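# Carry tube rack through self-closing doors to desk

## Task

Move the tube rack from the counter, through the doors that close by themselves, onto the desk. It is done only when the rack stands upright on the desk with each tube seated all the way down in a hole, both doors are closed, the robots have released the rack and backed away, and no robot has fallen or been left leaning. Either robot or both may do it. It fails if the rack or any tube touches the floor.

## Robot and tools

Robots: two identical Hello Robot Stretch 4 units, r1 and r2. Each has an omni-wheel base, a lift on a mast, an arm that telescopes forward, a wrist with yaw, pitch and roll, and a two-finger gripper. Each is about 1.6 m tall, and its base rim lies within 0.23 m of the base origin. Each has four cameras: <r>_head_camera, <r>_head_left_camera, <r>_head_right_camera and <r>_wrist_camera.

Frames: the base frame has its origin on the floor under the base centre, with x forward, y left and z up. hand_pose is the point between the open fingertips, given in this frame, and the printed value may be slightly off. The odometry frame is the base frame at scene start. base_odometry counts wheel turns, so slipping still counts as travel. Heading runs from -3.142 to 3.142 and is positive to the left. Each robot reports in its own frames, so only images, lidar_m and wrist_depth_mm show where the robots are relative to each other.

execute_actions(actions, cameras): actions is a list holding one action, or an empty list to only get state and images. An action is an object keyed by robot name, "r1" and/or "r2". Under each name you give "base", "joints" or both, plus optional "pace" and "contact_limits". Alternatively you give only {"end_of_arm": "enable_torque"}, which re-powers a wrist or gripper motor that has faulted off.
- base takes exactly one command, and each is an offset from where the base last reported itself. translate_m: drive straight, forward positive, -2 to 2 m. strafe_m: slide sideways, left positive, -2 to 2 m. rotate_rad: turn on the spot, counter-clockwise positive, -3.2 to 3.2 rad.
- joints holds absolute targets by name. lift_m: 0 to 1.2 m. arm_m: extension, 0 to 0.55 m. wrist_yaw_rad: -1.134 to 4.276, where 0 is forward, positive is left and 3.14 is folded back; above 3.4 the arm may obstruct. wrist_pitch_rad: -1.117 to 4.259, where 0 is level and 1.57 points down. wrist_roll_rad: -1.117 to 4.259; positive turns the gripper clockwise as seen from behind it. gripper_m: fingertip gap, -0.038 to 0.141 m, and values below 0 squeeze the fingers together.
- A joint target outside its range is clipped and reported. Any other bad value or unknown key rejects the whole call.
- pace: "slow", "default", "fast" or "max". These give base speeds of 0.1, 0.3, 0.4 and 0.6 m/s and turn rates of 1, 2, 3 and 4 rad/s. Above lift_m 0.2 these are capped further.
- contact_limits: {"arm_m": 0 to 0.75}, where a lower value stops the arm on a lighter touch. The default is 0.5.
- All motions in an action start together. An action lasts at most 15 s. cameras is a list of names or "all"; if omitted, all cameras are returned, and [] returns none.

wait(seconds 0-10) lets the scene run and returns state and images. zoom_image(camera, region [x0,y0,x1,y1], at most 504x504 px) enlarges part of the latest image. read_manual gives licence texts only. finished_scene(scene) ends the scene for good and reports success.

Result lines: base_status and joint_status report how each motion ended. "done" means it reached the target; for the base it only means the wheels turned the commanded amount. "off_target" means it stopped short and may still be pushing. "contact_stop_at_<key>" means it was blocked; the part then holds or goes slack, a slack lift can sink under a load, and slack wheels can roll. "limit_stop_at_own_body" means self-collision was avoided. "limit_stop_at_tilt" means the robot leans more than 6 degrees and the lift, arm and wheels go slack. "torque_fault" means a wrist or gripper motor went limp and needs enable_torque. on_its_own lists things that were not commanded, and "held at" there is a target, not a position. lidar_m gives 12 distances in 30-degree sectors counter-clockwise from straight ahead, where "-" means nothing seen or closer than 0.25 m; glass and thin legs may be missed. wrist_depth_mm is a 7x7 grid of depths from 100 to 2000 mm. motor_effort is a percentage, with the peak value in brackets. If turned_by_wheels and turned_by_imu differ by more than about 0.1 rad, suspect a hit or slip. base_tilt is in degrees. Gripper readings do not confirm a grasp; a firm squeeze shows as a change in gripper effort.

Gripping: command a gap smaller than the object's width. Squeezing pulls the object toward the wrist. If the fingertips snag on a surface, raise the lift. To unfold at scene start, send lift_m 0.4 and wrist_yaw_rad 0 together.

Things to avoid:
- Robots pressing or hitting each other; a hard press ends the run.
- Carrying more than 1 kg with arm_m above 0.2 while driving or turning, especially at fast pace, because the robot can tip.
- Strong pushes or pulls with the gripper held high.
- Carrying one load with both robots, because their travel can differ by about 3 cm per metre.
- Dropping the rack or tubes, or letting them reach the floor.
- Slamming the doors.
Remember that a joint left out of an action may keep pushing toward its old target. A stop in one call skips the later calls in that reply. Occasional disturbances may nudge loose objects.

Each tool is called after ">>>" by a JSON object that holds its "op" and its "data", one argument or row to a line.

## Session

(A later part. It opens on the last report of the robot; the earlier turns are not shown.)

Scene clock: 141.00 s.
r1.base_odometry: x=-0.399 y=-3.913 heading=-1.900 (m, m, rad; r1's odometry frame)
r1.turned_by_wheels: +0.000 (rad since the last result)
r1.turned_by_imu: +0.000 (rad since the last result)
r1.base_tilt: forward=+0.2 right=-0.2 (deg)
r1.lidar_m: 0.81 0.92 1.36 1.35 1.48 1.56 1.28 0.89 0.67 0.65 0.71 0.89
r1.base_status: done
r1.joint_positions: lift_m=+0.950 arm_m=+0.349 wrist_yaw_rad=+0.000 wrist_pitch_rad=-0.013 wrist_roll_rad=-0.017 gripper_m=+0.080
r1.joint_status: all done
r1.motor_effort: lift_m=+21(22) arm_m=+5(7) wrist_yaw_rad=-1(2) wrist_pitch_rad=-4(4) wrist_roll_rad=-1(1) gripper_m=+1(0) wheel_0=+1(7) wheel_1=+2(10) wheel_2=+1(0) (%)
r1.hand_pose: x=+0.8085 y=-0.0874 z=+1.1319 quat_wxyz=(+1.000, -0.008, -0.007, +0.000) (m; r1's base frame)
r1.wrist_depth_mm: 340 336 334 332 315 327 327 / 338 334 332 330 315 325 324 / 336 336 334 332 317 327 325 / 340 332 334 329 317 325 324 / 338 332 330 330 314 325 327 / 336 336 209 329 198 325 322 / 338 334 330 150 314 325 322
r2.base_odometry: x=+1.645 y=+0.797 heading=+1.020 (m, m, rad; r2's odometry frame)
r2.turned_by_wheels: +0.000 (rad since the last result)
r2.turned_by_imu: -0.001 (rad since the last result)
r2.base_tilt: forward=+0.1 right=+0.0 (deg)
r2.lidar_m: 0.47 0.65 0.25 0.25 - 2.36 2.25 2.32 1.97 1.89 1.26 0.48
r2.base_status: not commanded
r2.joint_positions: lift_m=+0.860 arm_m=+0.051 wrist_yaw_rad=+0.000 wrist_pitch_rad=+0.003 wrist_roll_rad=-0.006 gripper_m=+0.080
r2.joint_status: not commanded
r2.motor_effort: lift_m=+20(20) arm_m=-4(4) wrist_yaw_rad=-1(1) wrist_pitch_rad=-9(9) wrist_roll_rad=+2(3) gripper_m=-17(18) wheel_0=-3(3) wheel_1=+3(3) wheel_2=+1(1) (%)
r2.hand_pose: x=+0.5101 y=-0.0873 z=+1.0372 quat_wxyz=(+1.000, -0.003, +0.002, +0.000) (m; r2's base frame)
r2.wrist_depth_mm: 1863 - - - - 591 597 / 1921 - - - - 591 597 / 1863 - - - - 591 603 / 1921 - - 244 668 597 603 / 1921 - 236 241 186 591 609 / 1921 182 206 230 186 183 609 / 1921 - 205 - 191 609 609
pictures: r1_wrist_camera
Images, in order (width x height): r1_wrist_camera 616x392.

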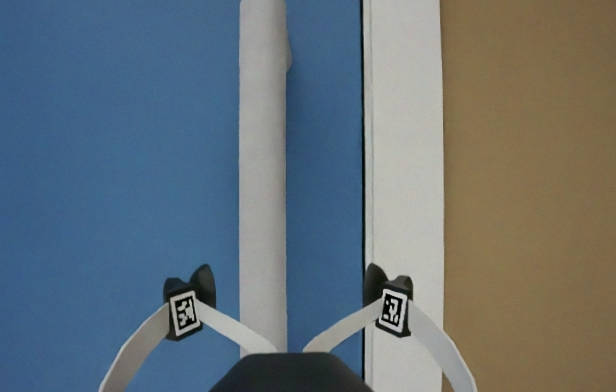

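>>> {"op": "execute_actions", "data": {
  "actions": [
    {"r1":{"base":{"translate_m":-0.11},"joints":{"gripper_m":0.1}}}
  ],
  "cameras": []
}}

>>> {"op": "execute_actions", "data": {
  "actions": [
    {"r1":{"base":{"strafe_m":0.023},"joints":{"arm_m":0.46}}}
  ],
  "cameras": []
}}

>>> {"op": "execute_actions", "data": {
  "actions": [
    {"r1":{"joints":{"arm_m":0.52}}}
  ],
  "cameras": []
}}

>>> {"op": "execute_actions", "data": {
  "actions": [
    {"r1":{"joints":{"gripper_m":-0.038}}}
  ],
  "cameras": ["r1_wrist_camera"]
}}

>>> {"op": "execute_actions", "data": {
  "actions": [
    {"r1":{"base":{"strafe_m":0.03},"joints":{"arm_m":0.4},"pace":"slow"}}
  ],
  "cameras": []
}}

>>> {"op": "execute_actions", "data": {
  "actions": [
    {"r1":{"base":{"strafe_m":0.05},"joints":{"arm_m":0.28},"pace":"slow"}}
  ],
  "cameras": []
}}

>>> {"op": "execute_actions", "data": {
  "actions": [
    {"r1":{"base":{"strafe_m":0.07},"joints":{"arm_m":0.17},"pace":"slow"}}
  ],
  "cameras": []
}}

>>> {"op": "execute_actions", "data": {
  "actions": [
    {"r1":{"base":{"strafe_m":0.08},"joints":{"arm_m":0.07},"pace":"slow"}}
  ],
  "cameras": ["r1_wrist_camera"]
}}

Scene clock: 144.93 s.
r1.base_odometry: x=-0.364 y=-3.809 heading=-1.900 (m, m, rad; r1's odometry frame)
r1.turned_by_wheels: +0.000 (rad since the last result)
r1.turned_by_imu: -0.001 (rad since the last result)
r1.base_tilt: forward=+0.2 right=-0.3 (deg)
r1.lidar_m: 0.93 1.06 1.41 1.37 1.47 1.48 1.19 0.92 0.66 0.64 0.68 1.00
r1.base_status: done
r1.joint_positions: lift_m=+0.950 arm_m=+0.349 wrist_yaw_rad=+0.000 wrist_pitch_rad=-0.013 wrist_roll_rad=-0.017 gripper_m=+0.100
r1.joint_status: all done
r1.motor_effort: lift_m=+21(21) arm_m=+5(5) wrist_yaw_rad=-2(2) wrist_pitch_rad=-4(4) wrist_roll_rad=-1(1) gripper_m=+1(1) wheel_0=+0(3) wheel_1=+0(5) wheel_2=-1(6) (%)
r1.hand_pose: x=+0.8085 y=-0.0874 z=+1.1319 quat_wxyz=(+1.000, -0.008, -0.007, +0.000) (m; r1's base frame)
r1.wrist_depth_mm: 452 449 449 442 427 436 433 / 452 452 445 442 427 439 439 / 449 449 445 442 430 433 436 / 449 445 442 439 427 439 436 / 449 445 439 442 427 436 427 / 452 445 368 442 199 433 436 / 449 445 442 150 424 433 430
r2.base_odometry: x=+1.645 y=+0.797 heading=+1.020 (m, m, rad; r2's odometry frame)
r2.turned_by_wheels: +0.000 (rad since the last result)
r2.turned_by_imu: -0.002 (rad since the last result)
r2.base_tilt: forward=+0.3 right=-0.1 (deg)
r2.lidar_m: 0.48 0.63 0.25 0.25 - 2.39 2.26 2.32 1.97 1.88 1.27 0.47
r2.base_status: not commanded
r2.joint_positions: lift_m=+0.860 arm_m=+0.051 wrist_yaw_rad=+0.000 wrist_pitch_rad=+0.003 wrist_roll_rad=-0.006 gripper_m=+0.080
r2.joint_status: not commanded
r2.motor_effort: lift_m=+20(20) arm_m=-4(4) wrist_yaw_rad=+0(0) wrist_pitch_rad=-8(8) wrist_roll_rad=+3(2) gripper_m=-21(20) wheel_0=-3(2) wheel_1=+3(3) wheel_2=+1(1) (%)
r2.hand_pose: x=+0.5101 y=-0.0873 z=+1.0372 quat_wxyz=(+1.000, -0.003, +0.002, +0.000) (m; r2's base frame)
r2.wrist_depth_mm: 1983 - - - - 597 597 / 1921 - - - - 597 603 / 1983 - - - - 597 603 / 1921 - - 244 676 597 603 / 1863 - 236 241 186 591 609 / 1921 183 206 229 186 182 609 / 1921 - 206 - 190 597 609
pictures: none
No camera images: the call's "cameras" was empty. Leave "cameras" out to get every camera's image.

Scene clock: 146.27 s.
r1.base_odometry: x=-0.342 y=-3.816 heading=-1.900 (m, m, rad; r1's odometry frame)
r1.turned_by_wheels: +0.000 (rad since the last result)
r1.turned_by_imu: -0.001 (rad since the last result)
r1.base_tilt: forward=+0.3 right=-0.2 (deg)
r1.lidar_m: 0.92 1.07 1.42 1.36 1.43 1.47 1.16 0.92 0.67 0.65 0.68 1.02
r1.base_status: done
r1.joint_positions: lift_m=+0.950 arm_m=+0.459 wrist_yaw_rad=+0.000 wrist_pitch_rad=-0.013 wrist_roll_rad=-0.017 gripper_m=+0.100
r1.joint_status: all done
r1.motor_effort: lift_m=+21(21) arm_m=+5(8) wrist_yaw_rad=-1(0) wrist_pitch_rad=-4(4) wrist_roll_rad=-1(1) gripper_m=+0(2) wheel_0=+0(8) wheel_1=-2(9) wheel_2=+0(1) (%)
r1.hand_pose: x=+0.9185 y=-0.0874 z=+1.1319 quat_wxyz=(+1.000, -0.008, -0.007, +0.000) (m; r1's base frame)
r1.wrist_depth_mm: 340 338 336 334 330 327 325 / 340 338 336 332 330 325 327 / 338 336 336 332 332 327 327 / 340 336 334 265 329 327 327 / 338 338 334 262 329 325 329 / 336 336 334 262 200 327 325 / 338 334 336 150 329 327 327
r2.base_odometry: x=+1.645 y=+0.797 heading=+1.020 (m, m, rad; r2's odometry frame)
r2.turned_by_wheels: +0.000 (rad since the last result)
r2.turned_by_imu: -0.001 (rad since the last result)
r2.base_tilt: forward=+0.2 right=-0.1 (deg)
r2.lidar_m: 0.47 0.66 0.25 0.25 - 2.39 2.23 2.34 1.96 1.89 1.24 0.48
r2.base_status: not commanded
r2.joint_positions: lift_m=+0.860 arm_m=+0.051 wrist_yaw_rad=+0.000 wrist_pitch_rad=+0.003 wrist_roll_rad=-0.006 gripper_m=+0.080
r2.joint_status: not commanded
r2.motor_effort: lift_m=+20(20) arm_m=-4(4) wrist_yaw_rad=-1(0) wrist_pitch_rad=-9(8) wrist_roll_rad=+4(3) gripper_m=-19(20) wheel_0=-3(3) wheel_1=+3(3) wheel_2=+1(1) (%)
r2.hand_pose: x=+0.5101 y=-0.0873 z=+1.0372 quat_wxyz=(+1.000, -0.003, +0.002, +0.000) (m; r2's base frame)
r2.wrist_depth_mm: - - - - - 585 597 / 1983 - - - - 597 603 / 1921 - - - - 603 597 / 1921 - - 243 668 597 597 / 1921 - 234 241 187 591 615 / 1983 184 206 230 186 182 609 / 1863 - 206 - 190 615 603
pictures: none
No camera images: the call's "cameras" was empty. Leave "cameras" out to get every camera's image.

Scene clock: 147.33 s.
r1.base_odometry: x=-0.342 y=-3.816 heading=-1.900 (m, m, rad; r1's odometry frame)
r1.turned_by_wheels: +0.000 (rad since the last result)
r1.turned_by_imu: +0.000 (rad since the last result)
r1.base_tilt: forward=+0.2 right=-0.2 (deg)
r1.lidar_m: 0.93 1.05 1.40 1.36 1.46 1.43 1.16 0.94 0.70 0.65 0.70 1.02
r1.base_status: not commanded
r1.joint_positions: lift_m=+0.950 arm_m=+0.519 wrist_yaw_rad=+0.000 wrist_pitch_rad=-0.013 wrist_roll_rad=-0.017 gripper_m=+0.100
r1.joint_status: all done
r1.motor_effort: lift_m=+21(21) arm_m=+5(6) wrist_yaw_rad=-3(3) wrist_pitch_rad=-4(5) wrist_roll_rad=-1(1) gripper_m=+0(4) wheel_0=+0(0) wheel_1=-2(2) wheel_2=+0(1) (%)
r1.hand_pose: x=+0.9785 y=-0.0874 z=+1.1319 quat_wxyz=(+1.000, -0.008, -0.007, +0.000) (m; r1's base frame)
r1.wrist_depth_mm: 278 277 273 195 271 256 266 / 278 276 274 195 271 255 267 / 278 274 273 195 270 255 266 / 276 274 274 194 271 255 265 / 276 274 274 195 271 254 266 / 274 276 272 194 200 253 266 / 277 274 272 150 270 255 265
r2.base_odometry: x=+1.645 y=+0.797 heading=+1.020 (m, m, rad; r2's odometry frame)
r2.turned_by_wheels: +0.000 (rad since the last result)
r2.turned_by_imu: +0.000 (rad since the last result)
r2.base_tilt: forward=+0.2 right=-0.1 (deg)
r2.lidar_m: 0.47 0.65 0.25 0.25 - 2.39 2.24 2.32 1.98 1.89 1.27 0.47
r2.base_status: not commanded
r2.joint_positions: lift_m=+0.860 arm_m=+0.051 wrist_yaw_rad=+0.000 wrist_pitch_rad=+0.003 wrist_roll_rad=-0.006 gripper_m=+0.080
r2.joint_status: not commanded
r2.motor_effort: lift_m=+20(20) arm_m=-4(4) wrist_yaw_rad=-1(1) wrist_pitch_rad=-9(9) wrist_roll_rad=+2(3) gripper_m=-20(21) wheel_0=-3(3) wheel_1=+3(3) wheel_2=+1(1) (%)
r2.hand_pose: x=+0.5101 y=-0.0873 z=+1.0372 quat_wxyz=(+1.000, -0.003, +0.002, +0.000) (m; r2's base frame)
r2.wrist_depth_mm: 1983 - - - - 591 585 / 1921 - - - - 597 597 / 1921 - - - - 609 597 / 1921 - - 243 661 597 609 / 1921 - 236 241 186 585 603 / 1863 183 206 229 186 182 615 / 1863 - 206 - 190 609 615
pictures: none
No camera images: the call's "cameras" was empty. Leave "cameras" out to get every camera's image.

Scene clock: 149.40 s.
r1.base_odometry: x=-0.342 y=-3.816 heading=-1.900 (m, m, rad; r1's odometry frame)
r1.turned_by_wheels: +0.000 (rad since the last result)
r1.turned_by_imu: -0.001 (rad since the last result)
r1.base_tilt: forward=+0.3 right=-0.2 (deg)
r1.lidar_m: 0.91 1.03 1.37 1.37 1.44 1.43 1.17 0.92 0.68 0.65 0.73 1.02
r1.base_status: not commanded
r1.joint_positions: lift_m=+0.950 arm_m=+0.519 wrist_yaw_rad=+0.000 wrist_pitch_rad=-0.013 wrist_roll_rad=-0.017 gripper_m=-0.037
r1.joint_status: all done
r1.motor_effort: lift_m=+21(21) arm_m=+3(5) wrist_yaw_rad=-2(7) wrist_pitch_rad=-5(5) wrist_roll_rad=-1(1) gripper_m=-19(20) wheel_0=-2(3) wheel_1=-2(2) wheel_2=+1(1) (%)
r1.hand_pose: x=+0.9789 y=-0.0873 z=+1.1319 quat_wxyz=(+1.000, -0.008, -0.007, +0.000) (m; r1's base frame)
r1.wrist_depth_mm: 263 260 256 175 253 254 266 / 263 262 258 175 250 254 266 / 263 260 256 175 252 254 267 / 262 258 255 175 252 254 266 / 260 259 256 174 252 253 264 / 262 258 183 174 182 253 266 / 260 151 256 138 251 253 265
r2.base_odometry: x=+1.645 y=+0.797 heading=+1.020 (m, m, rad; r2's odometry frame)
r2.turned_by_wheels: +0.000 (rad since the last result)
r2.turned_by_imu: -0.001 (rad since the last result)
r2.base_tilt: forward=+0.2 right=-0.2 (deg)
r2.lidar_m: 0.48 0.66 0.27 0.25 - 2.39 2.26 2.32 1.97 1.88 1.26 0.47
r2.base_status: not commanded
r2.joint_positions: lift_m=+0.860 arm_m=+0.051 wrist_yaw_rad=+0.000 wrist_pitch_rad=+0.003 wrist_roll_rad=-0.006 gripper_m=+0.080
r2.joint_status: not commanded
r2.motor_effort: lift_m=+20(20) arm_m=-4(4) wrist_yaw_rad=+0(2) wrist_pitch_rad=-9(8) wrist_roll_rad=+3(3) gripper_m=-17(20) wheel_0=-3(3) wheel_1=+2(3) wheel_2=+1(1) (%)
r2.hand_pose: x=+0.5101 y=-0.0873 z=+1.0372 quat_wxyz=(+1.000, -0.003, +0.002, +0.000) (m; r2's base frame)
r2.wrist_depth_mm: 1921 - - - - 585 597 / 1983 - - - - 597 603 / 1983 - - - - 597 603 / 1863 - - 243 668 603 597 / 1983 - 235 241 185 591 609 / 1921 184 206 229 186 182 609 / 1921 - 206 - 190 615 615
pictures: r1_wrist_camera
Images, in order (width x height): r1_wrist_camera 616x392.

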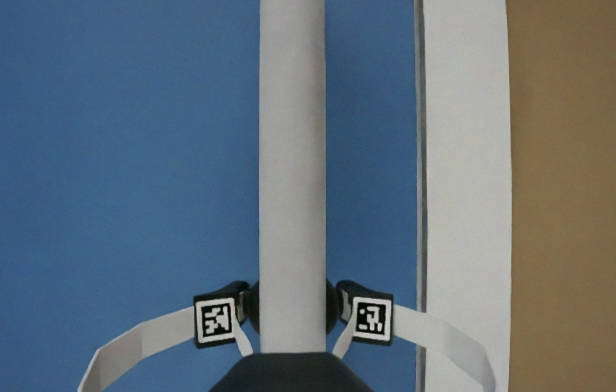

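Scene clock: 151.87 s.
r1.base_odometry: x=-0.314 y=-3.826 heading=-1.901 (m, m, rad; r1's odometry frame)
r1.turned_by_wheels: -0.001 (rad since the last result)
r1.turned_by_imu: -0.002 (rad since the last result)
r1.base_tilt: forward=+0.2 right=-0.2 (deg)
r1.lidar_m: 0.78 0.96 1.37 1.32 1.40 1.44 1.18 0.99 0.73 0.68 0.75 1.02
r1.base_status: done
r1.joint_positions: lift_m=+0.950 arm_m=+0.401 wrist_yaw_rad=-0.001 wrist_pitch_rad=-0.013 wrist_roll_rad=-0.017 gripper_m=-0.037
r1.joint_status: all done
r1.motor_effort: lift_m=+21(21) arm_m=-6(9) wrist_yaw_rad=+4(37) wrist_pitch_rad=-5(4) wrist_roll_rad=-1(1) gripper_m=-21(23) wheel_0=-4(21) wheel_1=-2(6) wheel_2=-1(10) (%)
r1.hand_pose: x=+0.8604 y=-0.0876 z=+1.1319 quat_wxyz=(+1.000, -0.008, -0.007, +0.000) (m; r1's base frame)
r1.wrist_depth_mm: 287 276 259 171 238 389 387 / 289 276 259 170 239 389 384 / 287 274 262 170 238 387 387 / 287 274 262 170 238 384 384 / 289 274 262 170 237 387 384 / 287 273 182 170 181 389 384 / 287 151 259 143 237 373 384
r2.base_odometry: x=+1.645 y=+0.797 heading=+1.020 (m, m, rad; r2's odometry frame)
r2.turned_by_wheels: +0.000 (rad since the last result)
r2.turned_by_imu: -0.001 (rad since the last result)
r2.base_tilt: forward=+0.2 right=-0.1 (deg)
r2.lidar_m: 0.47 0.67 0.25 0.25 - 2.37 2.25 2.31 1.99 1.90 1.25 0.46
r2.base_status: not commanded
r2.joint_positions: lift_m=+0.860 arm_m=+0.051 wrist_yaw_rad=+0.000 wrist_pitch_rad=+0.003 wrist_roll_rad=-0.006 gripper_m=+0.080
r2.joint_status: not commanded
r2.motor_effort: lift_m=+20(20) arm_m=-4(4) wrist_yaw_rad=-1(2) wrist_pitch_rad=-8(8) wrist_roll_rad=+2(3) gripper_m=-19(23) wheel_0=-3(3) wheel_1=+3(3) wheel_2=+1(1) (%)
r2.hand_pose: x=+0.5101 y=-0.0873 z=+1.0372 quat_wxyz=(+1.000, -0.003, +0.002, +0.000) (m; r2's base frame)
r2.wrist_depth_mm: 1921 - - - - 585 603 / 1983 - - - - 591 597 / 1983 - - - - 597 603 / 1863 - - 242 676 597 609 / 1921 - 236 241 187 591 603 / 1921 184 206 229 186 182 615 / 1863 - 206 - 190 621 609
pictures: none
No camera images: the call's "cameras" was empty. Leave "cameras" out to get every camera's image.

Scene clock: 154.33 s.
r1.base_odometry: x=-0.267 y=-3.842 heading=-1.901 (m, m, rad; r1's odometry frame)
r1.turned_by_wheels: +0.000 (rad since the last result)
r1.turned_by_imu: -0.001 (rad since the last result)
r1.base_tilt: forward=+0.2 right=-0.2 (deg)
r1.lidar_m: 0.67 0.90 1.34 1.27 1.38 1.37 1.22 1.07 0.77 0.73 0.80 1.03
r1.base_status: done
r1.joint_positions: lift_m=+0.950 arm_m=+0.281 wrist_yaw_rad=+0.001 wrist_pitch_rad=-0.013 wrist_roll_rad=-0.017 gripper_m=-0.037
r1.joint_status: all done
r1.motor_effort: lift_m=+21(21) arm_m=-6(6) wrist_yaw_rad=-1(45) wrist_pitch_rad=-5(5) wrist_roll_rad=-1(1) gripper_m=-22(25) wheel_0=+0(17) wheel_1=-1(10) wheel_2=+0(11) (%)
r1.hand_pose: x=+0.7404 y=-0.0871 z=+1.1318 quat_wxyz=(+1.000, -0.008, -0.007, +0.000) (m; r1's base frame)
r1.wrist_depth_mm: 329 297 268 163 224 512 504 / 327 297 267 163 224 517 508 / 330 296 266 163 225 504 508 / 329 294 266 162 224 512 508 / 330 294 266 162 224 508 500 / 327 294 180 162 182 512 508 / 327 144 264 156 224 508 508
r2.base_odometry: x=+1.645 y=+0.797 heading=+1.020 (m, m, rad; r2's odometry frame)
r2.turned_by_wheels: +0.000 (rad since the last result)
r2.turned_by_imu: -0.001 (rad since the last result)
r2.base_tilt: forward=+0.2 right=-0.1 (deg)
r2.lidar_m: 0.48 0.63 0.27 0.25 - 2.39 2.25 2.33 1.97 1.89 1.26 0.48
r2.base_status: not commanded
r2.joint_positions: lift_m=+0.860 arm_m=+0.051 wrist_yaw_rad=+0.000 wrist_pitch_rad=+0.003 wrist_roll_rad=-0.006 gripper_m=+0.080
r2.joint_status: not commanded
r2.motor_effort: lift_m=+20(20) arm_m=-4(4) wrist_yaw_rad=-1(1) wrist_pitch_rad=-8(8) wrist_roll_rad=+3(3) gripper_m=-19(20) wheel_0=-2(3) wheel_1=+3(2) wheel_2=+1(1) (%)
r2.hand_pose: x=+0.5101 y=-0.0873 z=+1.0372 quat_wxyz=(+1.000, -0.003, +0.002, +0.000) (m; r2's base frame)
r2.wrist_depth_mm: - - - - - 585 597 / - - - - - 597 597 / 1921 - - - - 603 603 / 1863 - - 244 668 603 609 / 1863 - 236 242 187 597 603 / 1921 184 206 230 185 182 609 / 1863 - 206 - 191 609 609
pictures: none
No camera images: the call's "cameras" was empty. Leave "cameras" out to get every camera's image.

Scene clock: 156.73 s.
r1.base_odometry: x=-0.200 y=-3.865 heading=-1.902 (m, m, rad; r1's odometry frame)
r1.turned_by_wheels: -0.001 (rad since the last result)
r1.turned_by_imu: -0.002 (rad since the last result)
r1.base_tilt: forward=+0.2 right=-0.3 (deg)
r1.lidar_m: 0.55 0.84 1.21 1.20 1.29 1.37 1.20 1.13 0.85 0.82 0.87 0.60
r1.base_status: done
r1.joint_positions: lift_m=+0.950 arm_m=+0.171 wrist_yaw_rad=+0.000 wrist_pitch_rad=-0.013 wrist_roll_rad=-0.017 gripper_m=-0.037
r1.joint_status: all done
r1.motor_effort: lift_m=+21(21) arm_m=-6(6) wrist_yaw_rad=-3(38) wrist_pitch_rad=-5(5) wrist_roll_rad=-1(1) gripper_m=-23(18) wheel_0=-4(10) wheel_1=-2(5) wheel_2=-1(9) (%)
r1.hand_pose: x=+0.6305 y=-0.0873 z=+1.1318 quat_wxyz=(+1.000, -0.008, -0.007, +0.000) (m; r1's base frame)
r1.wrist_depth_mm: 404 340 286 160 220 207 627 / 404 336 286 160 220 206 615 / 404 334 286 160 220 206 621 / 407 334 285 160 220 207 627 / 404 336 283 160 220 206 627 / 404 336 182 159 182 206 621 / 399 144 279 145 221 198 615
r2.base_odometry: x=+1.645 y=+0.797 heading=+1.020 (m, m, rad; r2's odometry frame)
r2.turned_by_wheels: +0.000 (rad since the last result)
r2.turned_by_imu: -0.001 (rad since the last result)
r2.base_tilt: forward=+0.1 right=+0.0 (deg)
r2.lidar_m: 0.47 0.61 0.27 0.25 - 2.39 2.23 2.31 1.98 1.90 1.28 0.49
r2.base_status: not commanded
r2.joint_positions: lift_m=+0.860 arm_m=+0.051 wrist_yaw_rad=+0.000 wrist_pitch_rad=+0.003 wrist_roll_rad=-0.006 gripper_m=+0.080
r2.joint_status: not commanded
r2.motor_effort: lift_m=+20(20) arm_m=-4(4) wrist_yaw_rad=+0(1) wrist_pitch_rad=-9(9) wrist_roll_rad=+2(2) gripper_m=-18(22) wheel_0=-3(3) wheel_1=+3(3) wheel_2=+1(1) (%)
r2.hand_pose: x=+0.5101 y=-0.0873 z=+1.0372 quat_wxyz=(+1.000, -0.003, +0.002, +0.000) (m; r2's base frame)
r2.wrist_depth_mm: 1863 - - - - 585 591 / 1983 - - - - 591 603 / 1983 - - - - 597 603 / 1863 - - 243 668 603 609 / 1921 - 236 242 186 585 615 / 1921 183 206 229 186 181 609 / 1863 - 206 - 190 615 609
pictures: none
No camera images: the call's "cameras" was empty. Leave "cameras" out to get every camera's image.

Scene clock: 159.03 s.
r1.base_odometry: x=-0.125 y=-3.891 heading=-1.902 (m, m, rad; r1's odometry frame)
r1.turned_by_wheels: +0.000 (rad since the last result)
r1.turned_by_imu: -0.001 (rad since the last result)
r1.base_tilt: forward=+0.2 right=-0.3 (deg)
r1.lidar_m: 0.44 0.84 1.17 1.12 1.21 1.34 1.26 1.23 0.92 0.90 0.93 0.49
r1.base_status: done
r1.joint_positions: lift_m=+0.950 arm_m=+0.071 wrist_yaw_rad=+0.001 wrist_pitch_rad=-0.013 wrist_roll_rad=-0.017 gripper_m=-0.037
r1.joint_status: all done
r1.motor_effort: lift_m=+21(21) arm_m=-6(7) wrist_yaw_rad=-5(29) wrist_pitch_rad=-7(5) wrist_roll_rad=-1(1) gripper_m=-20(21) wheel_0=-2(9) wheel_1=-1(4) wheel_2=-1(7) (%)
r1.hand_pose: x=+0.5306 y=-0.0870 z=+1.1318 quat_wxyz=(+1.000, -0.008, -0.006, +0.001) (m; r1's base frame)
r1.wrist_depth_mm: 559 407 314 162 216 190 723 / 554 404 312 161 216 190 723 / 564 402 312 161 216 191 732 / 559 402 310 161 216 191 715 / 564 402 309 160 216 190 715 / 544 402 181 161 182 190 723 / 554 144 301 156 214 182 715
r2.base_odometry: x=+1.645 y=+0.797 heading=+1.020 (m, m, rad; r2's odometry frame)
r2.turned_by_wheels: +0.000 (rad since the last result)
r2.turned_by_imu: -0.001 (rad since the last result)
r2.base_tilt: forward=+0.1 right=-0.1 (deg)
r2.lidar_m: 0.48 0.65 0.26 0.25 - 2.36 2.25 2.30 1.95 1.88 1.26 0.49
r2.base_status: not commanded
r2.joint_positions: lift_m=+0.860 arm_m=+0.051 wrist_yaw_rad=+0.000 wrist_pitch_rad=+0.003 wrist_roll_rad=-0.006 gripper_m=+0.080
r2.joint_status: not commanded
r2.motor_effort: lift_m=+20(20) arm_m=-4(4) wrist_yaw_rad=+1(1) wrist_pitch_rad=-9(9) wrist_roll_rad=+4(3) gripper_m=-19(18) wheel_0=-3(3) wheel_1=+3(3) wheel_2=+1(1) (%)
r2.hand_pose: x=+0.5101 y=-0.0873 z=+1.0372 quat_wxyz=(+1.000, -0.003, +0.002, +0.000) (m; r2's base frame)
r2.wrist_depth_mm: 1921 - - - - 585 597 / 1921 - - - - 597 597 / 1921 - - - - 609 609 / 1983 - - 242 676 603 609 / 1921 - 234 241 187 585 609 / 1808 183 206 230 186 182 603 / 1863 - 206 - 191 609 621
pictures: r1_wrist_camera
Images, in order (width x height): r1_wrist_camera 616x392.

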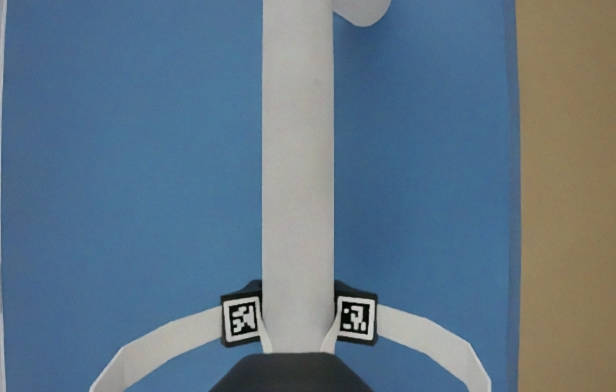

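>>> {"op": "execute_actions", "data": {
  "actions": [
    {"r1":{"base":{"strafe_m":0.07},"joints":{"arm_m":0.005},"pace":"slow"}}
  ],
  "cameras": []
}}

>>> {"op": "execute_actions", "data": {
  "actions": [
    {"r1":{"base":{"strafe_m":0.07},"joints":{"wrist_yaw_rad":-0.15},"pace":"slow"}}
  ],
  "cameras": []
}}

>>> {"op": "execute_actions", "data": {
  "actions": [
    {"r1":{"base":{"strafe_m":0.065},"joints":{"wrist_yaw_rad":-0.3},"pace":"slow"}}
  ],
  "cameras": []
}}

>>> {"op": "execute_actions", "data": {
  "actions": [
    {"r1":{"base":{"strafe_m":0.065},"joints":{"wrist_yaw_rad":-0.45},"pace":"slow"}}
  ],
  "cameras": []
}}

>>> {"op": "execute_actions", "data": {
  "actions": [
    {"r1":{"base":{"strafe_m":0.07},"joints":{"wrist_yaw_rad":-0.59},"pace":"slow"}}
  ],
  "cameras": []
}}

>>> {"op": "execute_actions", "data": {
  "actions": [
    {"r1":{"base":{"strafe_m":0.1},"joints":{"wrist_yaw_rad":-0.74},"pace":"slow"}}
  ],
  "cameras": []
}}

>>> {"op": "execute_actions", "data": {
  "actions": [
    {"r1":{"base":{"strafe_m":0.1},"joints":{"wrist_yaw_rad":-0.87},"pace":"slow"}}
  ],
  "cameras": ["r1_head_right_camera"]
}}

Scene clock: 163.73 s.
r1.base_odometry: x=-0.059 y=-3.914 heading=-1.902 (m, m, rad; r1's odometry frame)
r1.turned_by_wheels: +0.000 (rad since the last result)
r1.turned_by_imu: -0.002 (rad since the last result)
r1.base_tilt: forward=+0.2 right=-0.3 (deg)
r1.lidar_m: 0.38 0.86 1.09 1.04 1.14 1.28 1.72 1.26 0.99 0.94 1.02 0.40
r1.base_status: done
r1.joint_positions: lift_m=+0.950 arm_m=+0.006 wrist_yaw_rad=+0.001 wrist_pitch_rad=-0.013 wrist_roll_rad=-0.017 gripper_m=-0.037
r1.joint_status: all done
r1.motor_effort: lift_m=+21(21) arm_m=-6(5) wrist_yaw_rad=-4(6) wrist_pitch_rad=-6(6) wrist_roll_rad=-1(1) gripper_m=-21(24) wheel_0=-4(12) wheel_1=-2(2) wheel_2=+0(1) (%)
r1.hand_pose: x=+0.4655 y=-0.0872 z=+1.1318 quat_wxyz=(+1.000, -0.008, -0.006, +0.000) (m; r1's base frame)
r1.wrist_depth_mm: 820 492 342 162 213 180 788 / 788 484 342 162 215 181 798 / 809 484 338 161 216 180 788 / 788 488 338 161 215 180 788 / 778 488 342 161 216 180 798 / 798 480 181 161 181 180 798 / 798 144 325 145 215 171 809
r2.base_odometry: x=+1.645 y=+0.797 heading=+1.020 (m, m, rad; r2's odometry frame)
r2.turned_by_wheels: +0.000 (rad since the last result)
r2.turned_by_imu: -0.002 (rad since the last result)
r2.base_tilt: forward=+0.1 right=-0.2 (deg)
r2.lidar_m: 0.47 0.62 0.26 0.25 - 2.37 2.25 2.32 1.95 1.89 1.26 0.48
r2.base_status: not commanded
r2.joint_positions: lift_m=+0.860 arm_m=+0.051 wrist_yaw_rad=+0.000 wrist_pitch_rad=+0.003 wrist_roll_rad=-0.006 gripper_m=+0.080
r2.joint_status: not commanded
r2.motor_effort: lift_m=+20(20) arm_m=-5(4) wrist_yaw_rad=+0(1) wrist_pitch_rad=-9(9) wrist_roll_rad=+3(3) gripper_m=-18(18) wheel_0=-3(3) wheel_1=+3(3) wheel_2=+1(1) (%)
r2.hand_pose: x=+0.5101 y=-0.0873 z=+1.0372 quat_wxyz=(+1.000, -0.003, +0.002, +0.000) (m; r2's base frame)
r2.wrist_depth_mm: 1921 - - - - 603 597 / 1921 - - - - 591 597 / 1921 - - - - 597 597 / 1921 - - 243 676 603 597 / 1983 - 236 242 187 591 603 / 1863 183 206 231 186 182 603 / 1863 - 206 - 190 615 609
pictures: none
No camera images: the call's "cameras" was empty. Leave "cameras" out to get every camera's image.

Scene clock: 165.57 s.
r1.base_odometry: x=+0.007 y=-3.937 heading=-1.904 (m, m, rad; r1's odometry frame)
r1.turned_by_wheels: -0.001 (rad since the last result)
r1.turned_by_imu: -0.001 (rad since the last result)
r1.base_tilt: forward=+0.2 right=-0.3 (deg)
r1.lidar_m: 0.48 0.93 1.03 0.96 1.06 1.23 1.57 1.25 1.06 1.01 1.10 0.36
r1.base_status: done
r1.joint_positions: lift_m=+0.950 arm_m=+0.006 wrist_yaw_rad=-0.162 wrist_pitch_rad=-0.013 wrist_roll_rad=-0.017 gripper_m=-0.037
r1.joint_status: all done
r1.on_its_own: wrist_yaw_rad is at rest, and its effort (+33) is outside its rest range (-13 to +13)
r1.motor_effort: lift_m=+21(21) arm_m=-3(6) wrist_yaw_rad=+33(85) wrist_pitch_rad=-4(7) wrist_roll_rad=-2(2) gripper_m=-12(25) wheel_0=-7(8) wheel_1=+0(5) wheel_2=-6(17) (%)
r1.hand_pose: x=+0.4471 y=-0.1327 z=+1.1319 quat_wxyz=(+0.997, -0.009, -0.006, -0.081) (m; r1's base frame)
r1.wrist_depth_mm: 535 399 314 163 216 194 931 / 530 397 310 164 220 195 917 / 539 394 312 163 221 194 931 / 535 392 312 162 220 195 931 / 539 392 310 162 220 195 931 / 521 394 183 163 181 195 946 / 530 145 303 138 218 182 931
r2.base_odometry: x=+1.645 y=+0.797 heading=+1.020 (m, m, rad; r2's odometry frame)
r2.turned_by_wheels: +0.000 (rad since the last result)
r2.turned_by_imu: -0.001 (rad since the last result)
r2.base_tilt: forward=+0.4 right=-0.2 (deg)
r2.lidar_m: 0.49 0.65 0.25 0.25 - 2.37 2.24 2.32 1.95 1.89 1.27 0.48
r2.base_status: not commanded
r2.joint_positions: lift_m=+0.860 arm_m=+0.051 wrist_yaw_rad=+0.000 wrist_pitch_rad=+0.003 wrist_roll_rad=-0.006 gripper_m=+0.080
r2.joint_status: not commanded
r2.motor_effort: lift_m=+20(20) arm_m=-4(4) wrist_yaw_rad=-1(0) wrist_pitch_rad=-9(9) wrist_roll_rad=+3(3) gripper_m=-18(18) wheel_0=-3(3) wheel_1=+3(3) wheel_2=+1(1) (%)
r2.hand_pose: x=+0.5101 y=-0.0873 z=+1.0372 quat_wxyz=(+1.000, -0.003, +0.002, +0.000) (m; r2's base frame)
r2.wrist_depth_mm: 1983 - - - - 597 597 / 1921 - - - - 603 603 / 1983 - - - - 597 603 / 1921 - - 243 668 603 603 / 1983 - 234 241 186 591 603 / 1983 183 206 229 186 182 609 / 1983 - 206 - 190 603 615
pictures: none
No camera images: the call's "cameras" was empty. Leave "cameras" out to get every camera's image.

Scene clock: 167.33 s.
r1.base_odometry: x=+0.069 y=-3.958 heading=-1.905 (m, m, rad; r1's odometry frame)
r1.turned_by_wheels: -0.001 (rad since the last result)
r1.turned_by_imu: -0.002 (rad since the last result)
r1.base_tilt: forward=+0.2 right=-0.2 (deg)
r1.lidar_m: 0.51 1.00 0.96 0.92 1.01 1.22 1.49 1.32 1.15 1.09 1.19 0.34
r1.base_status: done
r1.joint_positions: lift_m=+0.950 arm_m=+0.005 wrist_yaw_rad=-0.313 wrist_pitch_rad=-0.013 wrist_roll_rad=-0.017 gripper_m=-0.038
r1.joint_status: all done
r1.on_its_own: wrist_yaw_rad is at rest, and its effort (+36) is outside its rest range (-13 to +13)
r1.motor_effort: lift_m=+21(21) arm_m=-3(3) wrist_yaw_rad=+36(60) wrist_pitch_rad=-5(4) wrist_roll_rad=-1(1) gripper_m=-18(19) wheel_0=-9(9) wheel_1=-1(2) wheel_2=-7(12) (%)
r1.hand_pose: x=+0.4239 y=-0.1720 z=+1.1319 quat_wxyz=(+0.988, -0.009, -0.005, -0.156) (m; r1's base frame)
r1.wrist_depth_mm: 430 353 294 163 219 205 1118 / 427 353 294 162 222 205 1118 / 433 351 293 163 223 206 1078 / 433 349 293 162 223 205 1098 / 436 347 294 162 222 204 1060 / 424 349 182 161 180 204 1078 / 421 233 286 140 222 194 1098
r2.base_odometry: x=+1.645 y=+0.797 heading=+1.020 (m, m, rad; r2's odometry frame)
r2.turned_by_wheels: +0.000 (rad since the last result)
r2.turned_by_imu: -0.001 (rad since the last result)
r2.base_tilt: forward=+0.2 right=+0.0 (deg)
r2.lidar_m: 0.48 0.63 0.26 0.25 - 2.39 2.25 2.33 1.97 1.89 1.27 0.49
r2.base_status: not commanded
r2.joint_positions: lift_m=+0.860 arm_m=+0.051 wrist_yaw_rad=+0.000 wrist_pitch_rad=+0.003 wrist_roll_rad=-0.006 gripper_m=+0.080
r2.joint_status: not commanded
r2.motor_effort: lift_m=+20(20) arm_m=-4(4) wrist_yaw_rad=+0(1) wrist_pitch_rad=-8(9) wrist_roll_rad=+3(4) gripper_m=-20(22) wheel_0=-2(3) wheel_1=+3(3) wheel_2=+1(1) (%)
r2.hand_pose: x=+0.5101 y=-0.0873 z=+1.0372 quat_wxyz=(+1.000, -0.003, +0.002, +0.000) (m; r2's base frame)
r2.wrist_depth_mm: 1921 - - - - 591 597 / 1983 - - - - 597 585 / 1921 - - - - 585 603 / 1863 - - 243 683 603 603 / 1983 - 235 242 187 591 615 / 1983 183 206 229 186 182 615 / 1863 - 206 - 190 603 603
pictures: none
No camera images: the call's "cameras" was empty. Leave "cameras" out to get every camera's image.

Scene clock: 169.10 s.
r1.base_odometry: x=+0.130 y=-3.979 heading=-1.906 (m, m, rad; r1's odometry frame)
r1.turned_by_wheels: -0.001 (rad since the last result)
r1.turned_by_imu: -0.001 (rad since the last result)
r1.base_tilt: forward=+0.2 right=-0.2 (deg)
r1.lidar_m: 0.52 1.10 0.88 0.86 0.88 1.20 1.37 1.33 1.20 1.16 1.24 0.35
r1.base_status: done
r1.joint_positions: lift_m=+0.950 arm_m=+0.005 wrist_yaw_rad=-0.461 wrist_pitch_rad=-0.013 wrist_roll_rad=-0.017 gripper_m=-0.037
r1.joint_status: all done
r1.on_its_own: wrist_yaw_rad is at rest, and its effort (+31) is outside its rest range (-13 to +13)
r1.motor_effort: lift_m=+22(22) arm_m=-3(3) wrist_yaw_rad=+31(51) wrist_pitch_rad=-5(5) wrist_roll_rad=-1(1) gripper_m=-19(22) wheel_0=-7(10) wheel_1=-1(6) wheel_2=-6(8) (%)
r1.hand_pose: x=+0.3958 y=-0.2067 z=+1.1319 quat_wxyz=(+0.973, -0.010, -0.005, -0.229) (m; r1's base frame)
r1.wrist_depth_mm: 373 324 279 164 224 212 1042 / 368 322 278 163 225 213 1078 / 373 319 278 164 224 213 1078 / 370 319 279 163 224 212 1060 / 373 319 279 163 224 212 1060 / 366 320 182 163 181 212 1078 / 366 222 274 138 224 206 1060
r2.base_odometry: x=+1.645 y=+0.797 heading=+1.020 (m, m, rad; r2's odometry frame)
r2.turned_by_wheels: +0.000 (rad since the last result)
r2.turned_by_imu: -0.001 (rad since the last result)
r2.base_tilt: forward=+0.4 right=-0.1 (deg)
r2.lidar_m: 0.47 0.64 0.25 0.25 - 2.37 2.24 2.34 1.99 1.88 1.29 0.48
r2.base_status: not commanded
r2.joint_positions: lift_m=+0.860 arm_m=+0.051 wrist_yaw_rad=+0.000 wrist_pitch_rad=+0.003 wrist_roll_rad=-0.006 gripper_m=+0.080
r2.joint_status: not commanded
r2.motor_effort: lift_m=+20(20) arm_m=-4(4) wrist_yaw_rad=-1(0) wrist_pitch_rad=-9(8) wrist_roll_rad=+3(4) gripper_m=-20(17) wheel_0=-3(3) wheel_1=+3(3) wheel_2=+1(1) (%)
r2.hand_pose: x=+0.5101 y=-0.0873 z=+1.0372 quat_wxyz=(+1.000, -0.003, +0.002, +0.000) (m; r2's base frame)
r2.wrist_depth_mm: 1863 - - - - 585 597 / 1921 - - - - 603 597 / 1921 - - - - 591 603 / - - - 244 668 603 603 / 1863 - 236 242 186 591 603 / 1921 183 206 229 186 182 615 / 1921 - 206 - 190 615 609
pictures: none
No camera images: the call's "cameras" was empty. Leave "cameras" out to get every camera's image.

Scene clock: 170.93 s.
r1.base_odometry: x=+0.196 y=-4.002 heading=-1.907 (m, m, rad; r1's odometry frame)
r1.turned_by_wheels: -0.001 (rad since the last result)
r1.turned_by_imu: -0.002 (rad since the last result)
r1.base_tilt: forward=+0.2 right=-0.3 (deg)
r1.lidar_m: 0.54 1.10 0.81 0.78 0.82 1.17 1.29 1.36 1.29 1.23 0.39 0.34
r1.base_status: done
r1.joint_positions: lift_m=+0.950 arm_m=+0.005 wrist_yaw_rad=-0.601 wrist_pitch_rad=-0.013 wrist_roll_rad=-0.017 gripper_m=-0.037
r1.joint_status: all done
r1.on_its_own: wrist_yaw_rad is at rest, and its effort (+32) is outside its rest range (-13 to +13)
r1.motor_effort: lift_m=+21(21) arm_m=-3(3) wrist_yaw_rad=+32(46) wrist_pitch_rad=-4(5) wrist_roll_rad=-2(1) gripper_m=-17(20) wheel_0=-7(9) wheel_1=-1(6) wheel_2=-6(10) (%)
r1.hand_pose: x=+0.3649 y=-0.2352 z=+1.1319 quat_wxyz=(+0.955, -0.010, -0.004, -0.296) (m; r1's base frame)
r1.wrist_depth_mm: 336 301 272 164 228 1160 1060 / 338 301 271 164 227 1160 1060 / 336 301 272 163 227 1160 1042 / 336 300 270 163 227 1138 1060 / 338 300 270 163 226 1160 1078 / 332 301 182 163 182 1118 1078 / 334 145 266 140 226 676 1060
r2.base_odometry: x=+1.645 y=+0.797 heading=+1.020 (m, m, rad; r2's odometry frame)
r2.turned_by_wheels: +0.000 (rad since the last result)
r2.turned_by_imu: -0.001 (rad since the last result)
r2.base_tilt: forward=+0.2 right=+0.0 (deg)
r2.lidar_m: 0.47 0.65 0.26 0.25 - 2.35 2.26 2.32 1.98 1.89 1.26 0.44
r2.base_status: not commanded
r2.joint_positions: lift_m=+0.860 arm_m=+0.051 wrist_yaw_rad=+0.000 wrist_pitch_rad=+0.003 wrist_roll_rad=-0.006 gripper_m=+0.080
r2.joint_status: not commanded
r2.motor_effort: lift_m=+21(20) arm_m=-4(4) wrist_yaw_rad=+1(1) wrist_pitch_rad=-8(8) wrist_roll_rad=+4(2) gripper_m=-20(21) wheel_0=-3(3) wheel_1=+3(3) wheel_2=+1(1) (%)
r2.hand_pose: x=+0.5101 y=-0.0873 z=+1.0372 quat_wxyz=(+1.000, -0.003, +0.002, +0.000) (m; r2's base frame)
r2.wrist_depth_mm: - - - - - 585 591 / 1921 - - - - 603 597 / 1983 - - - - 603 603 / 1921 - - 243 668 603 609 / 1863 - 236 242 187 585 603 / 1863 183 206 229 186 181 615 / 1921 - 206 - 189 615 615
pictures: none
No camera images: the call's "cameras" was empty. Leave "cameras" out to get every camera's image.

Scene clock: 173.07 s.
r1.base_odometry: x=+0.290 y=-4.035 heading=-1.908 (m, m, rad; r1's odometry frame)
r1.turned_by_wheels: -0.001 (rad since the last result)
r1.turned_by_imu: -0.002 (rad since the last result)
r1.base_tilt: forward=+0.2 right=-0.2 (deg)
r1.lidar_m: 0.59 0.94 0.71 0.67 0.72 1.06 1.14 1.42 1.36 1.34 0.38 0.33
r1.base_status: done
r1.joint_positions: lift_m=+0.950 arm_m=+0.005 wrist_yaw_rad=-0.754 wrist_pitch_rad=-0.013 wrist_roll_rad=-0.017 gripper_m=-0.038
r1.joint_status: all done
r1.on_its_own: wrist_yaw_rad is at rest, and its effort (+41) is outside its rest range (-13 to +13)
r1.motor_effort: lift_m=+21(21) arm_m=-2(3) wrist_yaw_rad=+41(60) wrist_pitch_rad=-4(4) wrist_roll_rad=-1(1) gripper_m=-15(22) wheel_0=-6(10) wheel_1=+0(6) wheel_2=-7(11) (%)
r1.hand_pose: x=+0.3266 y=-0.2612 z=+1.1319 quat_wxyz=(+0.930, -0.010, -0.003, -0.368) (m; r1's base frame)
r1.wrist_depth_mm: 317 291 267 162 229 1182 1098 / 317 291 265 161 229 1182 1118 / 319 289 266 161 229 1182 1078 / 319 290 266 161 229 1182 1118 / 317 289 265 161 230 1160 1118 / 315 290 182 161 181 1160 1078 / 315 143 262 139 228 219 1098
r2.base_odometry: x=+1.645 y=+0.797 heading=+1.020 (m, m, rad; r2's odometry frame)
r2.turned_by_wheels: +0.000 (rad since the last result)
r2.turned_by_imu: -0.001 (rad since the last result)
r2.base_tilt: forward=+0.1 right=+0.0 (deg)
r2.lidar_m: 0.47 0.63 0.25 0.25 - 2.39 2.25 2.30 1.96 1.89 1.25 0.46
r2.base_status: not commanded
r2.joint_positions: lift_m=+0.860 arm_m=+0.051 wrist_yaw_rad=+0.000 wrist_pitch_rad=+0.003 wrist_roll_rad=-0.006 gripper_m=+0.080
r2.joint_status: not commanded
r2.motor_effort: lift_m=+20(20) arm_m=-4(4) wrist_yaw_rad=-2(0) wrist_pitch_rad=-9(8) wrist_roll_rad=+3(3) gripper_m=-21(21) wheel_0=-3(3) wheel_1=+3(3) wheel_2=+1(1) (%)
r2.hand_pose: x=+0.5101 y=-0.0873 z=+1.0372 quat_wxyz=(+1.000, -0.003, +0.002, +0.000) (m; r2's base frame)
r2.wrist_depth_mm: 1983 - - - - 597 597 / - - - - - 609 591 / 1921 - - - - 603 603 / 1921 - - 243 668 603 609 / 1983 - 236 242 187 585 609 / 1863 184 207 229 185 182 615 / 1921 - 206 - 190 609 609
pictures: none
No camera images: the call's "cameras" was empty. Leave "cameras" out to get every camera's image.

Scene clock: 175.20 s.
r1.base_odometry: x=+0.384 y=-4.068 heading=-1.909 (m, m, rad; r1's odometry frame)
r1.turned_by_wheels: -0.001 (rad since the last result)
r1.turned_by_imu: -0.002 (rad since the last result)
r1.base_tilt: forward=+0.2 right=-0.3 (deg)
r1.lidar_m: 0.61 0.84 0.61 0.58 0.65 0.89 1.14 1.48 1.48 1.43 0.32 0.29
r1.base_status: done
r1.joint_positions: lift_m=+0.950 arm_m=+0.005 wrist_yaw_rad=-0.884 wrist_pitch_rad=-0.013 wrist_roll_rad=-0.017 gripper_m=-0.037
r1.joint_status: all done
r1.on_its_own: wrist_yaw_rad is at rest, and its effort (+37) is outside its rest range (-13 to +13)
r1.motor_effort: lift_m=+21(21) arm_m=-2(2) wrist_yaw_rad=+37(37) wrist_pitch_rad=-5(4) wrist_roll_rad=-1(1) gripper_m=-17(22) wheel_0=-6(13) wheel_1=-2(5) wheel_2=-7(9) (%)
r1.hand_pose: x=+0.2917 y=-0.2785 z=+1.1319 quat_wxyz=(+0.904, -0.010, -0.002, -0.428) (m; r1's base frame)
r1.wrist_depth_mm: 310 289 265 163 231 1281 1138 / 309 286 264 162 230 1255 1160 / 310 286 265 162 229 1205 1182 / 310 286 264 162 230 1205 1160 / 310 286 264 161 229 1229 1160 / 312 285 181 161 181 1255 1182 / 307 143 262 141 228 220 1182
r2.base_odometry: x=+1.645 y=+0.797 heading=+1.020 (m, m, rad; r2's odometry frame)
r2.turned_by_wheels: +0.000 (rad since the last result)
r2.turned_by_imu: -0.001 (rad since the last result)
r2.base_tilt: forward=+0.1 right=+0.0 (deg)
r2.lidar_m: 0.48 0.64 0.26 0.25 - 2.38 2.26 2.31 1.98 1.90 1.25 0.46
r2.base_status: not commanded
r2.joint_positions: lift_m=+0.860 arm_m=+0.051 wrist_yaw_rad=+0.000 wrist_pitch_rad=+0.003 wrist_roll_rad=-0.006 gripper_m=+0.080
r2.joint_status: not commanded
r2.motor_effort: lift_m=+20(20) arm_m=-4(4) wrist_yaw_rad=-1(1) wrist_pitch_rad=-8(8) wrist_roll_rad=+3(3) gripper_m=-20(23) wheel_0=-3(3) wheel_1=+3(2) wheel_2=+1(1) (%)
r2.hand_pose: x=+0.5101 y=-0.0873 z=+1.0372 quat_wxyz=(+1.000, -0.003, +0.002, +0.000) (m; r2's base frame)
r2.wrist_depth_mm: 1921 - - - - 597 597 / 1921 - - - - 591 597 / 1863 - - - - 597 603 / 1863 - - 244 676 597 609 / 1863 - 236 241 186 597 609 / 1921 183 206 230 186 182 615 / 1808 1863 206 - 190 609 609
pictures: r1_head_right_camera
Images, in order (width x height): r1_head_right_camera 420x672.

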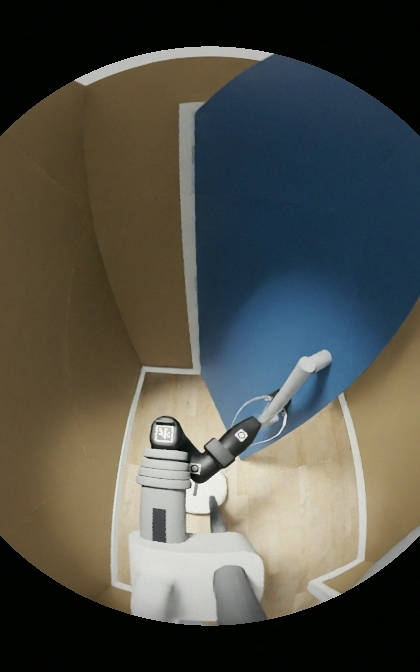

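>>> {"op": "execute_actions", "data": {
  "actions": [
    {"r2":{"base":{"strafe_m":-0.18}}}
  ],
  "cameras": []
}}

>>> {"op": "execute_actions", "data": {
  "actions": [
    {"r2":{"base":{"translate_m":1.5}}}
  ],
  "cameras": ["r2_head_left_camera"]
}}

Scene clock: 178.83 s.
r1.base_odometry: x=+0.384 y=-4.068 heading=-1.909 (m, m, rad; r1's odometry frame)
r1.turned_by_wheels: +0.000 (rad since the last result)
r1.turned_by_imu: -0.001 (rad since the last result)
r1.base_tilt: forward=+0.2 right=-0.2 (deg)
r1.lidar_m: 0.67 0.85 0.62 0.59 0.63 0.90 1.11 1.49 1.49 1.43 0.27 0.32
r1.base_status: not commanded
r1.joint_positions: lift_m=+0.950 arm_m=+0.005 wrist_yaw_rad=-0.884 wrist_pitch_rad=-0.013 wrist_roll_rad=-0.017 gripper_m=-0.037
r1.joint_status: not commanded
r1.on_its_own: wrist_yaw_rad is at rest, and its effort (+39) is outside its rest range (-13 to +13)
r1.motor_effort: lift_m=+21(22) arm_m=-2(2) wrist_yaw_rad=+39(38) wrist_pitch_rad=-5(3) wrist_roll_rad=-1(1) gripper_m=-19(16) wheel_0=-6(6) wheel_1=-1(1) wheel_2=-7(6) (%)
r1.hand_pose: x=+0.2916 y=-0.2785 z=+1.1319 quat_wxyz=(+0.904, -0.010, -0.002, -0.428) (m; r1's base frame)
r1.wrist_depth_mm: 312 289 264 163 230 1281 1160 / 312 286 265 162 229 1229 1160 / 310 286 265 162 229 1229 1160 / 312 286 265 161 229 1229 1182 / 312 285 264 161 231 1229 1138 / 307 286 182 161 181 1255 1138 / 309 142 259 141 227 220 1138
r2.base_odometry: x=+1.799 y=+0.703 heading=+1.020 (m, m, rad; r2's odometry frame)
r2.turned_by_wheels: +0.000 (rad since the last result)
r2.turned_by_imu: -0.002 (rad since the last result)
r2.base_tilt: forward=+0.1 right=-0.1 (deg)
r2.lidar_m: 0.47 1.10 0.25 0.30 2.44 2.38 2.25 2.31 1.78 1.72 1.26 0.46
r2.base_status: done
r2.joint_positions: lift_m=+0.860 arm_m=+0.051 wrist_yaw_rad=+0.000 wrist_pitch_rad=+0.003 wrist_roll_rad=-0.006 gripper_m=+0.080
r2.joint_status: not commanded
r2.motor_effort: lift_m=+20(20) arm_m=-4(4) wrist_yaw_rad=+0(1) wrist_pitch_rad=-9(8) wrist_roll_rad=+3(4) gripper_m=-19(20) wheel_0=-1(8) wheel_1=+1(8) wheel_2=+0(1) (%)
r2.hand_pose: x=+0.5101 y=-0.0874 z=+1.0372 quat_wxyz=(+1.000, -0.003, +0.002, +0.000) (m; r2's base frame)
r2.wrist_depth_mm: - - - - 603 603 615 / - - - - 597 603 609 / - - - - 591 609 609 / - - - 243 591 609 609 / - - 235 242 187 615 609 / - 183 207 229 186 182 615 / - 1756 206 - 190 621 627
pictures: none
No camera images: the call's "cameras" was empty. Leave "cameras" out to get every camera's image.

Scene clock: 183.77 s.
torque_fault: r2.wrist_yaw_rad switched itself off since the last result.
r1.base_odometry: x=+0.384 y=-4.068 heading=-1.909 (m, m, rad; r1's odometry frame)
r1.turned_by_wheels: +0.000 (rad since the last result)
r1.turned_by_imu: -0.002 (rad since the last result)
r1.base_tilt: forward=+0.2 right=-0.2 (deg)
r1.lidar_m: 0.68 0.84 0.61 0.58 0.59 0.90 1.15 1.45 1.49 1.42 0.31 0.28
r1.base_status: not commanded
r1.joint_positions: lift_m=+0.950 arm_m=+0.005 wrist_yaw_rad=-0.884 wrist_pitch_rad=-0.013 wrist_roll_rad=-0.017 gripper_m=-0.037
r1.joint_status: not commanded
r1.on_its_own: wrist_yaw_rad is at rest, and its effort (+39) is outside its rest range (-13 to +13)
r1.motor_effort: lift_m=+21(22) arm_m=-2(2) wrist_yaw_rad=+39(36) wrist_pitch_rad=-3(4) wrist_roll_rad=-1(1) gripper_m=-20(22) wheel_0=-6(6) wheel_1=-1(1) wheel_2=-7(7) (%)
r1.hand_pose: x=+0.2916 y=-0.2785 z=+1.1319 quat_wxyz=(+0.904, -0.010, -0.002, -0.428) (m; r1's base frame)
r1.wrist_depth_mm: 312 287 265 163 229 1255 1160 / 312 286 264 162 230 1255 1160 / 310 287 264 162 229 1255 1138 / 312 286 265 162 229 1255 1138 / 310 286 263 161 229 1229 1182 / 309 286 182 162 180 1255 1160 / 310 142 262 141 229 220 1160
r2.base_odometry: x=+2.067 y=+1.166 heading=+1.026 (m, m, rad; r2's odometry frame)
r2.turned_by_wheels: +0.005 (rad since the last result)
r2.turned_by_imu: +0.162 (rad since the last result)
r2.base_tilt: forward=+0.2 right=-0.1 (deg)
r2.lidar_m: 1.55 1.54 0.35 0.25 - 0.25 0.25 2.30 1.81 0.98 0.43 0.35
r2.base_status: translate_m contact_stop (by the wheels' count: +0.535 of +1.500)
r2.joint_positions: lift_m=+0.860 arm_m=+0.050 wrist_yaw_rad=-0.748 wrist_pitch_rad=+0.003 wrist_roll_rad=-0.006 gripper_m=+0.080
r2.joint_status: not commanded
r2.on_its_own: the wheels are slack since a contact_stop; wrist_yaw_rad is off since a torque_fault, until you send "end_of_arm": "enable_torque" (your +0.000 is given up)
r2.motor_effort: lift_m=+18(22) arm_m=+2(23) wrist_yaw_rad=+0(100) wrist_pitch_rad=-9(56) wrist_roll_rad=+4(14) gripper_m=-21(25) wheel_0=+0(9) wheel_1=+0(9) wheel_2=+0(34) (%)
r2.hand_pose: x=+0.3726 y=-0.2603 z=+1.0373 quat_wxyz=(+0.931, -0.002, +0.003, -0.365) (m; r2's base frame)
r2.wrist_depth_mm: - - 1863 304 229 281 364 / - - 1921 309 230 281 368 / - - 1983 310 226 283 373 / - - 1921 222 225 283 373 / - - 221 220 143 251 373 / - 177 200 207 140 176 366 / - - 201 - 126 286 368
pictures: r2_head_left_camera
Images, in order (width x height): r2_head_left_camera 420x672.

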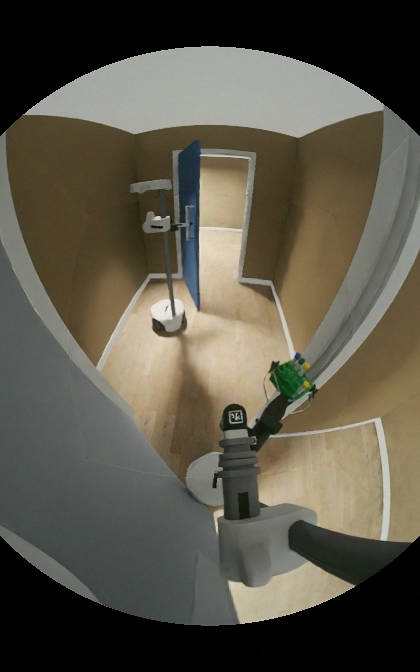

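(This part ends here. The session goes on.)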